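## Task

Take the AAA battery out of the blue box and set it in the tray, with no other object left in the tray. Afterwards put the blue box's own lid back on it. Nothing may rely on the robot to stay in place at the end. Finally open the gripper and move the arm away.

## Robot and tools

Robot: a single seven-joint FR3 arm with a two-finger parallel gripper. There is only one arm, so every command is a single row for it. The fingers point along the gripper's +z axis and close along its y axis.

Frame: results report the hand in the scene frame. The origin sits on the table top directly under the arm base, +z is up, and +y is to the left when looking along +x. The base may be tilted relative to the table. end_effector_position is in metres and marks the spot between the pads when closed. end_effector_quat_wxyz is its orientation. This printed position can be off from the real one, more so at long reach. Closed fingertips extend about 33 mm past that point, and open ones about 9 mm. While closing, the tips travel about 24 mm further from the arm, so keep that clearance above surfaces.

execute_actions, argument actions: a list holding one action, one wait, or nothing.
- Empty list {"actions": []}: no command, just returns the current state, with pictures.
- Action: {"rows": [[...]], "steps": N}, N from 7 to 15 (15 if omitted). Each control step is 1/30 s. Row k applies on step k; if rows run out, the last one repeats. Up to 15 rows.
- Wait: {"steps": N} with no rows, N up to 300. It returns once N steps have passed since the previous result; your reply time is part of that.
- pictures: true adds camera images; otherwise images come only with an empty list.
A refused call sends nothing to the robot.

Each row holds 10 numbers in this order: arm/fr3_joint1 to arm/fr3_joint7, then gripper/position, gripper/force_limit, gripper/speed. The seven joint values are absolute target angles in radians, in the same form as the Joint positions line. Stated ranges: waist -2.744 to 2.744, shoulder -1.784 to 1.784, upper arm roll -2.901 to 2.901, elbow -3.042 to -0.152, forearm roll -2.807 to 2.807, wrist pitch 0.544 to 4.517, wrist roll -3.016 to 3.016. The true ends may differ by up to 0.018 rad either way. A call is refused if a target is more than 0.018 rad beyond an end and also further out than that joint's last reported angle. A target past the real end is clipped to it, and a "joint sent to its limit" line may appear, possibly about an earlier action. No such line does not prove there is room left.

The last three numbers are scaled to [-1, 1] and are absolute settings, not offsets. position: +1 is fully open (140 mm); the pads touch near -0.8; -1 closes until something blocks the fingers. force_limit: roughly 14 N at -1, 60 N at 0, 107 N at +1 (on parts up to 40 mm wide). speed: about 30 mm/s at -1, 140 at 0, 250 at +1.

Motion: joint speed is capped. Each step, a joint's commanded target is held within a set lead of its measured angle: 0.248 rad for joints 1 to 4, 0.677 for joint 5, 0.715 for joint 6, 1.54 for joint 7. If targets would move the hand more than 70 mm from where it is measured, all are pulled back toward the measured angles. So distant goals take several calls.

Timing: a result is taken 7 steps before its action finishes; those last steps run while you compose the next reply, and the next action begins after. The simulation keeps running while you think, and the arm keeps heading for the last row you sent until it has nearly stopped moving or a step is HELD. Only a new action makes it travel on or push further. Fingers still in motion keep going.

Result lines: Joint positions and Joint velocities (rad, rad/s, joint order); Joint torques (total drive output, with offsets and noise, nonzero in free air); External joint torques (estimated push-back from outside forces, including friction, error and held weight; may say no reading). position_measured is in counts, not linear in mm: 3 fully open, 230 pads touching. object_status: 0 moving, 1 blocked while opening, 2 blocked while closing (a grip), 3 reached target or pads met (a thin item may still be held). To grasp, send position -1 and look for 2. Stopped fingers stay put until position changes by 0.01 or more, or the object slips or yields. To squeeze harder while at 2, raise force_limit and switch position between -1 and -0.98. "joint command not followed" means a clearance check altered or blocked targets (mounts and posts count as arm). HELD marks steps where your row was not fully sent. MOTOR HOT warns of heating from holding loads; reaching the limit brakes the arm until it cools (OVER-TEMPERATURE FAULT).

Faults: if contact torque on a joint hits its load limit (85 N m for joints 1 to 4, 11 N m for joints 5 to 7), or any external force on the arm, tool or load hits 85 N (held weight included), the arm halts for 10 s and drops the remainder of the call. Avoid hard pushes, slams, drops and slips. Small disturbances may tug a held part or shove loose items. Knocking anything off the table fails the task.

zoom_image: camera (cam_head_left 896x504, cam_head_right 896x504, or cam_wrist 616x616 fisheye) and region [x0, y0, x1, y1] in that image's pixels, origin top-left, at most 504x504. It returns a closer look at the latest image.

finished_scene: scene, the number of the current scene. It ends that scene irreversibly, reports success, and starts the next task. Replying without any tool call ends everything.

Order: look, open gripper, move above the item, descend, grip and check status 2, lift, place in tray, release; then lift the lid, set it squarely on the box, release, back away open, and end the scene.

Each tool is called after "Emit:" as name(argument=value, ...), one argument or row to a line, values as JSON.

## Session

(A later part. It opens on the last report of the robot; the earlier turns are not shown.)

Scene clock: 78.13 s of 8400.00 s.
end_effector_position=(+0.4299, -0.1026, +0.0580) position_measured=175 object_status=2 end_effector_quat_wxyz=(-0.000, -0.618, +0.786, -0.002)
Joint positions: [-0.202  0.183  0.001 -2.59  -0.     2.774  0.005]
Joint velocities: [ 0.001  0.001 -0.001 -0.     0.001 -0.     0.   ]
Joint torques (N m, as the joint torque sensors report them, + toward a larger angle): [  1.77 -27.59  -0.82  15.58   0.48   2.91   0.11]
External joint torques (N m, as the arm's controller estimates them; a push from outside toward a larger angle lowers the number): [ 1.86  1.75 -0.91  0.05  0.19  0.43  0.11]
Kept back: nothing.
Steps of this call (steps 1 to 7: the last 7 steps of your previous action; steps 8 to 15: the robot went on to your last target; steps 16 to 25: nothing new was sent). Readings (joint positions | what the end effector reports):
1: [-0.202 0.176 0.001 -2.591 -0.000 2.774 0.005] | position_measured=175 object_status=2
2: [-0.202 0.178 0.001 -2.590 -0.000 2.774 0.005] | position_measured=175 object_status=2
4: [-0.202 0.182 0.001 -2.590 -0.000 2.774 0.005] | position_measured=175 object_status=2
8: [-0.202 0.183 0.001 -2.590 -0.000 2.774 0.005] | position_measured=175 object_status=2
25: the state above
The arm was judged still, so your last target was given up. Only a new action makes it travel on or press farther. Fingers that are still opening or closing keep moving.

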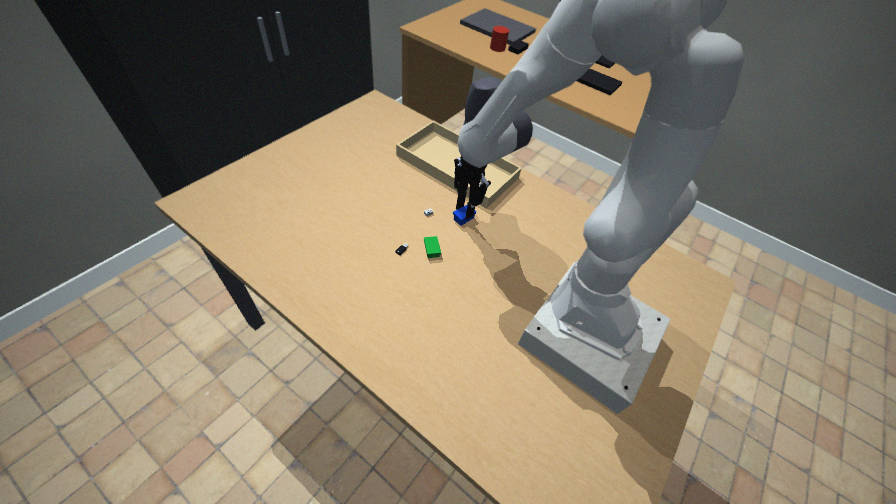

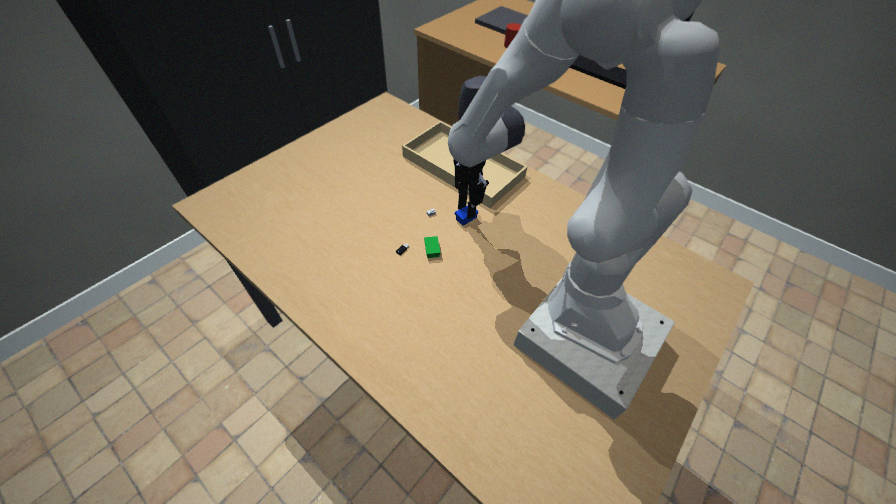

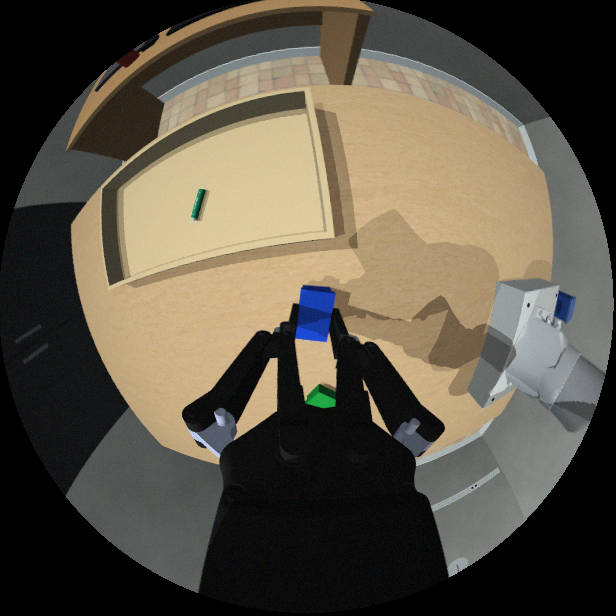

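Emit:
execute_actions(
  actions=[
    {"rows":[[-0.2,0.185,0,-2.589,0,2.776,0.008,-0.3,-0.4,-0.9]],"steps":15},
  ],
)

Emit:
execute_actions(
  actions=[
    {"steps":30},
  ],
)

Emit:
execute_actions(
  actions=[
    {"rows":[[-0.2,0.185,0,-2.589,0,2.776,0.008,0.2,-0.4,-0.2],[-0.2,0.185,0,-2.589,0,2.776,0.008,0.2,-0.4,-0.2],[-0.2,0.185,0,-2.589,0,2.776,0.008,0.2,-0.4,-0.2],[-0.2,0.185,0,-2.589,0,2.776,0.008,0.2,-0.4,-0.2],[-0.2,0.185,0,-2.589,0,2.776,0.008,0.2,-0.4,-0.2],[-0.2,0.185,0,-2.589,0,2.776,0.008,0.2,-0.4,-0.2],[-0.2,0.14,0,-2.59,0,2.735,0.008,0.2,-0.4,-0.2],[-0.2,0.08,0,-2.596,0,2.68,0.008,0.2,-0.4,-0.2]],"steps":15},
  ],
)

Emit:
execute_actions(
  actions=[
    {"steps":20},
  ],
  pictures=true,
)

Emit:
zoom_image(
  camera="cam_head_left",
  region=[440,190,500,235],
)

Emit:
zoom_image(
  camera="cam_wrist",
  region=[270,260,360,340],
)

Scene clock: 78.93 s of 8400.00 s.
end_effector_position=(+0.4299, -0.1026, +0.0580) position_measured=167 object_status=0 end_effector_quat_wxyz=(-0.000, -0.618, +0.786, -0.002)
Joint positions: [-0.202  0.183  0.001 -2.59  -0.     2.774  0.005]
Joint velocities: [-0.002 -0.001  0.001 -0.001  0.    -0.001 -0.001]
Joint torques (N m, as the joint torque sensors report them, + toward a larger angle): [  1.98 -28.26  -0.93  15.66   0.51   2.85   0.1 ]
External joint torques (N m, as the arm's controller estimates them; a push from outside toward a larger angle lowers the number): [ 2.04  1.26 -1.05  0.02  0.22  0.34  0.1 ]
Steps of this call (steps 1 to 16: nothing new was sent; steps 17 to 24: the first 8 steps of this action). Readings (joint positions | what the end effector reports):
17: [-0.202 0.183 0.001 -2.590 -0.000 2.774 0.005] | position_measured=175 object_status=0
18: [-0.202 0.183 0.001 -2.590 -0.000 2.774 0.005] | position_measured=175 object_status=0
20: [-0.202 0.183 0.001 -2.590 -0.000 2.774 0.005] | position_measured=169 object_status=0
24: the state above

Scene clock: 79.93 s of 8400.00 s.
end_effector_position=(+0.4299, -0.1026, +0.0580) position_measured=167 object_status=3 end_effector_quat_wxyz=(-0.000, -0.618, +0.786, -0.002)
Joint positions: [-0.202  0.183  0.001 -2.59  -0.     2.774  0.005]
Joint velocities: [-0.     0.001  0.    -0.     0.001  0.001  0.001]
Joint torques (N m, as the joint torque sensors report them, + toward a larger angle): [  1.42 -28.02  -0.45  15.56   0.56   2.82   0.12]
External joint torques (N m, as the arm's controller estimates them; a push from outside toward a larger angle lowers the number): [ 1.53  1.42 -0.53 -0.06  0.26  0.32  0.12]
Kept back: nothing.
Steps of this call (steps 1 to 7: the last 7 steps of your previous action; steps 8 to 15: the robot went on to your last target; steps 16 to 30: nothing new was sent). Readings (joint positions | what the end effector reports):
1: [-0.202 0.183 0.001 -2.590 -0.000 2.774 0.005] | position_measured=167 object_status=0
2: [-0.202 0.183 0.001 -2.590 -0.000 2.774 0.005] | position_measured=167 object_status=0
4: [-0.202 0.183 0.001 -2.590 -0.000 2.774 0.005] | position_measured=167 object_status=0
8: [-0.202 0.183 0.001 -2.590 -0.000 2.774 0.005] | position_measured=167 object_status=3
30: the state above
The arm was judged still, so your last target was given up. Only a new action makes it travel on or press farther. Fingers that are still opening or closing keep moving.

Scene clock: 80.20 s of 8400.00 s.
end_effector_position=(+0.4280, -0.1022, +0.0648) position_measured=124 object_status=0 end_effector_quat_wxyz=(-0.001, -0.618, +0.786, -0.001)
Joint positions: [-0.202  0.16   0.001 -2.595 -0.     2.753  0.005]
Joint velocities: [-0.    -0.751 -0.001 -0.15   0.    -0.506 -0.002]
Joint torques (N m, as the joint torque sensors report them, + toward a larger angle): [  1.66 -40.9   -1.65  22.11   0.48   4.07   0.06]
External joint torques (N m, as the arm's controller estimates them; a push from outside toward a larger angle lowers the number): [ 1.59 -0.56 -1.91 -2.48  0.26 -0.3   0.06]
Steps of this call (steps 1 to 8: the first 8 steps of this action). Readings (joint positions | what the end effector reports):
1: [-0.202 0.184 0.001 -2.590 -0.000 2.774 0.005] | position_measured=167 object_status=0
2: [-0.202 0.184 0.001 -2.590 -0.000 2.774 0.005] | position_measured=163 object_status=0
4: [-0.202 0.184 0.001 -2.590 -0.000 2.774 0.005] | position_measured=150 object_status=0
8: the state above

Scene clock: 80.87 s of 8400.00 s.
end_effector_position=(+0.4328, -0.1033, +0.0943) position_measured=104 object_status=3 end_effector_quat_wxyz=(+0.003, -0.618, +0.786, -0.005)
Joint positions: [-0.202  0.081  0.001 -2.594 -0.     2.684  0.005]
Joint velocities: [ 0.001 -0.     0.001  0.    -0.    -0.009  0.001]
Joint torques (N m, as the joint torque sensors report them, + toward a larger angle): [  2.28 -28.21  -1.47  15.57   0.51   2.12   0.21]
External joint torques (N m, as the arm's controller estimates them; a push from outside toward a larger angle lowers the number): [ 2.36 -0.39 -1.47 -1.81  0.15 -0.42  0.21]
Kept back: nothing.
Steps of this call (steps 1 to 7: the last 7 steps of your previous action; steps 8 to 20: the robot went on to your last target). Readings (joint positions | what the end effector reports):
1: [-0.202 0.135 0.001 -2.597 -0.000 2.739 0.005] | position_measured=118 object_status=0
2: [-0.202 0.114 0.001 -2.596 -0.000 2.730 0.005] | position_measured=112 object_status=0
4: [-0.202 0.090 0.001 -2.594 -0.000 2.716 0.005] | position_measured=104 object_status=0
8: [-0.202 0.081 0.001 -2.593 -0.000 2.699 0.005] | position_measured=104 object_status=0
20: the state above

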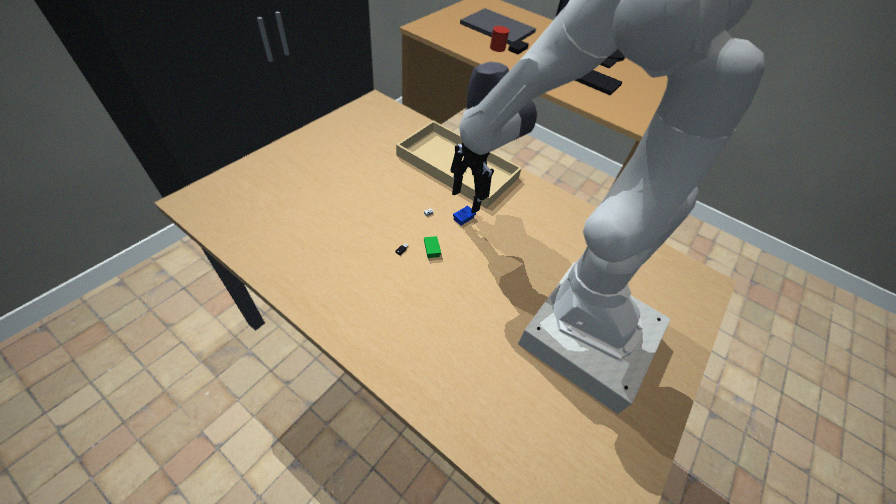

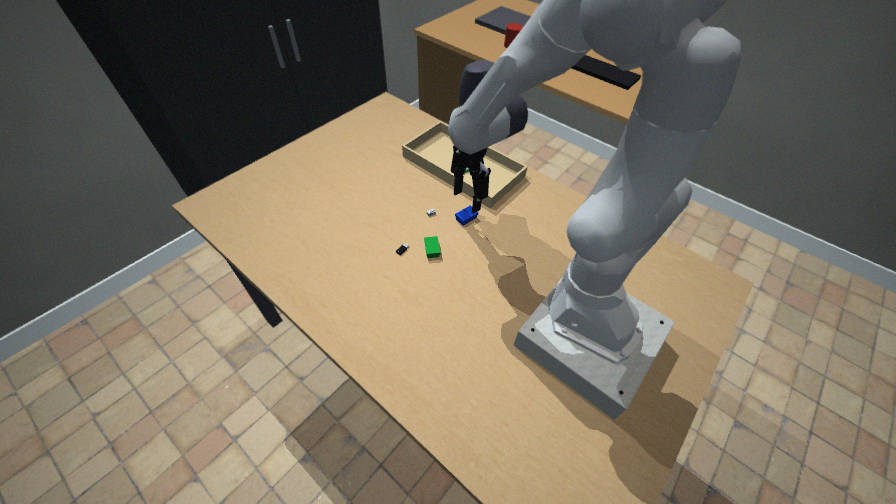

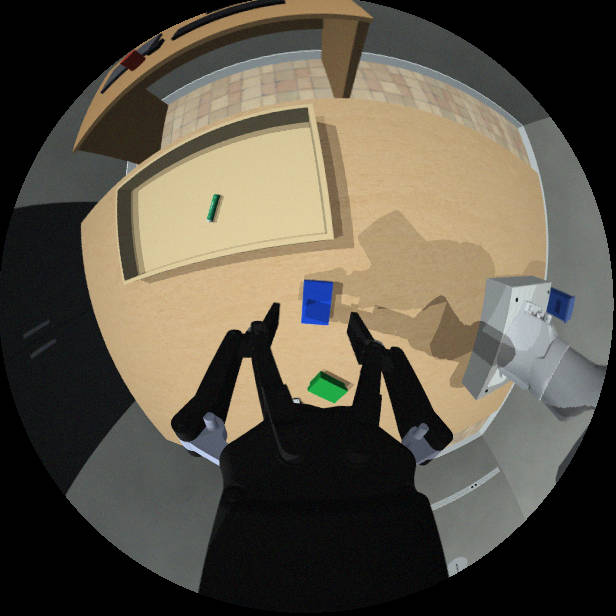

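Region (440, 190, 500, 235) of cam_head_left's 896x504 image, scaled by 8.400, with more detail than that image has; it fills the top 378 rows of this view, and the rest is white.

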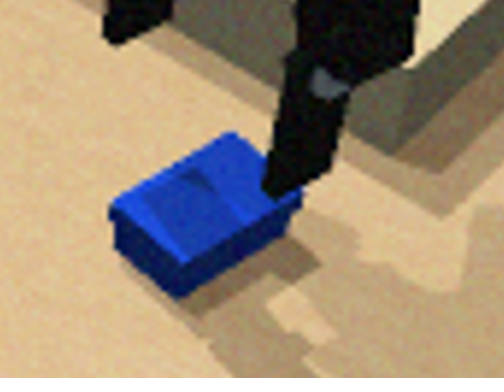

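Region (270, 260, 360, 340) of cam_wrist's 616x616 image, scaled by 5.600, with more detail than that image has.

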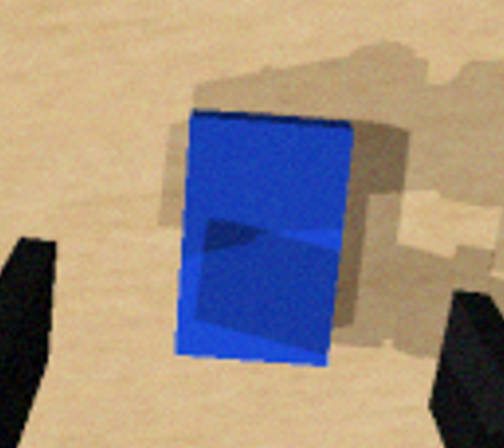

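Emit:
execute_actions(
  actions=[
    {"rows":[[0.1,0.0,0,-2.5,0,2.5,0.008,0.5,-0.4,0],[0.5,-0.05,0,-2.45,0,2.4,0.008,0.5,-0.4,0]],"steps":15},
  ],
)

Emit:
execute_actions(
  actions=[
    {"steps":25},
  ],
  pictures=true,
)

Emit:
zoom_image(
  camera="cam_head_right",
  region=[440,190,500,235],
)

Scene clock: 81.47 s of 8400.00 s.
end_effector_position=(+0.4899, +0.0196, +0.1642) position_measured=66 object_status=0 end_effector_quat_wxyz=(-0.024, +0.719, -0.695, +0.025)
Joint positions: [ 0.08  -0.013 -0.008 -2.487  0.001  2.542  0.005]
Joint velocities: [ 1.19  -0.258  0.072  0.265 -0.    -0.385  0.001]
Joint torques (N m, as the joint torque sensors report them, + toward a larger angle): [  0.57 -24.09  -2.54  15.28   0.46   1.49  -0.01]
External joint torques (N m, as the arm's controller estimates them; a push from outside toward a larger angle lowers the number): [ 3.04 -0.76 -0.78 -0.09  0.05 -0.37 -0.01]
Steps of this call (steps 1 to 10: the robot went on to your last target; steps 11 to 18: the first 8 steps of this action). Readings (joint positions | what the end effector reports):
11: [-0.181 0.078 -0.010 -2.588 0.001 2.666 0.005] | position_measured=104 object_status=0
12: [-0.149 0.067 -0.012 -2.573 0.001 2.643 0.005] | position_measured=98 object_status=0
14: [-0.078 0.036 -0.011 -2.538 0.001 2.604 0.005] | position_measured=83 object_status=0
18: the state above

Scene clock: 82.30 s of 8400.00 s.
end_effector_position=(+0.4239, +0.2142, +0.1814) position_measured=66 object_status=3 end_effector_quat_wxyz=(+0.000, +0.850, -0.527, +0.002)
Joint positions: [ 0.499 -0.049  0.001 -2.452  0.001  2.404  0.005]
Joint velocities: [ 0.    -0.     0.001  0.    -0.    -0.011  0.001]
Joint torques (N m, as the joint torque sensors report them, + toward a larger angle): [  0.79 -28.86  -0.82  20.96   0.43   1.92   0.09]
External joint torques (N m, as the arm's controller estimates them; a push from outside toward a larger angle lowers the number): [ 0.84 -1.64 -0.73 -0.17 -0.1  -0.59  0.09]
Kept back: nothing.
Steps of this call (steps 1 to 7: the last 7 steps of your previous action; steps 8 to 25: the robot went on to your last target). Readings (joint positions | what the end effector reports):
1: [0.121 -0.021 -0.007 -2.479 0.001 2.529 0.005] | position_measured=66 object_status=0
2: [0.163 -0.027 -0.006 -2.473 0.001 2.518 0.005] | position_measured=66 object_status=0
4: [0.246 -0.035 -0.004 -2.464 0.001 2.498 0.005] | position_measured=66 object_status=3
8: [0.413 -0.044 -0.001 -2.454 0.001 2.458 0.005] | position_measured=66 object_status=3
25: the state above

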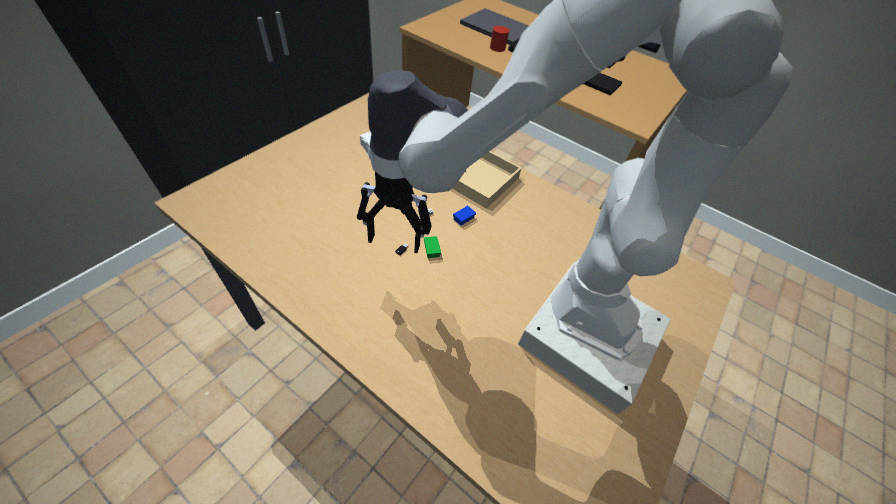

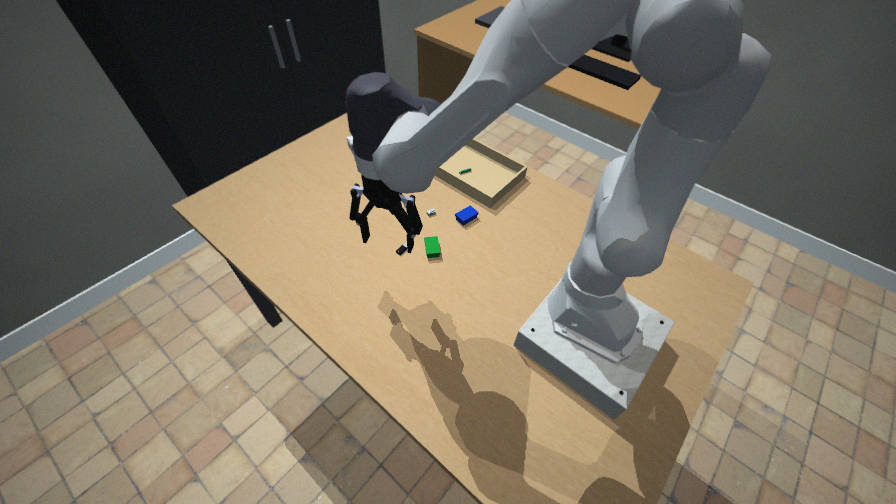

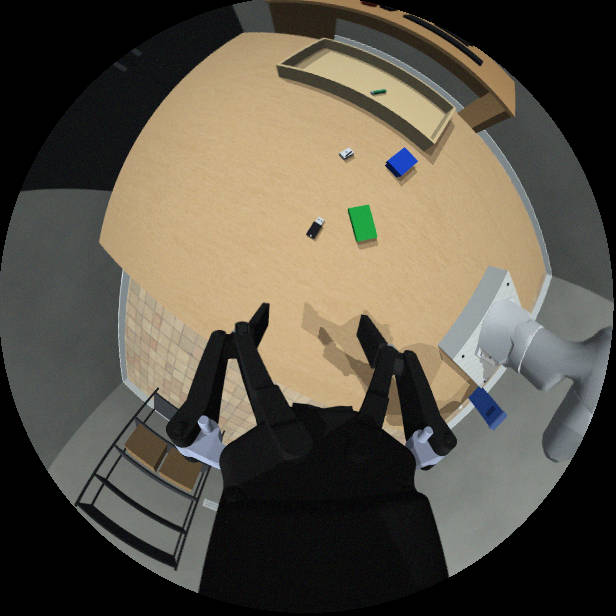

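Region (440, 190, 500, 235) of cam_head_right's 896x504 image, scaled by 8.400, with more detail than that image has; it fills the top 378 rows of this view, and the rest is white.

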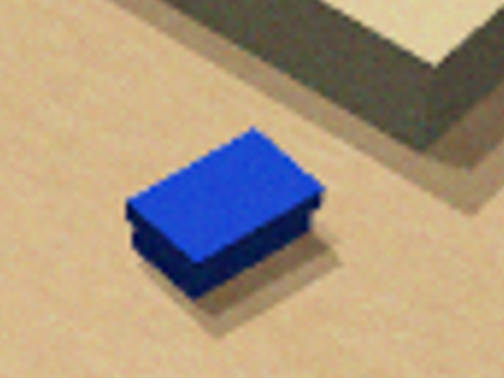

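Seated flat.

Emit:
finished_scene(
  scene=2,
)

The scene is finished: the task was done.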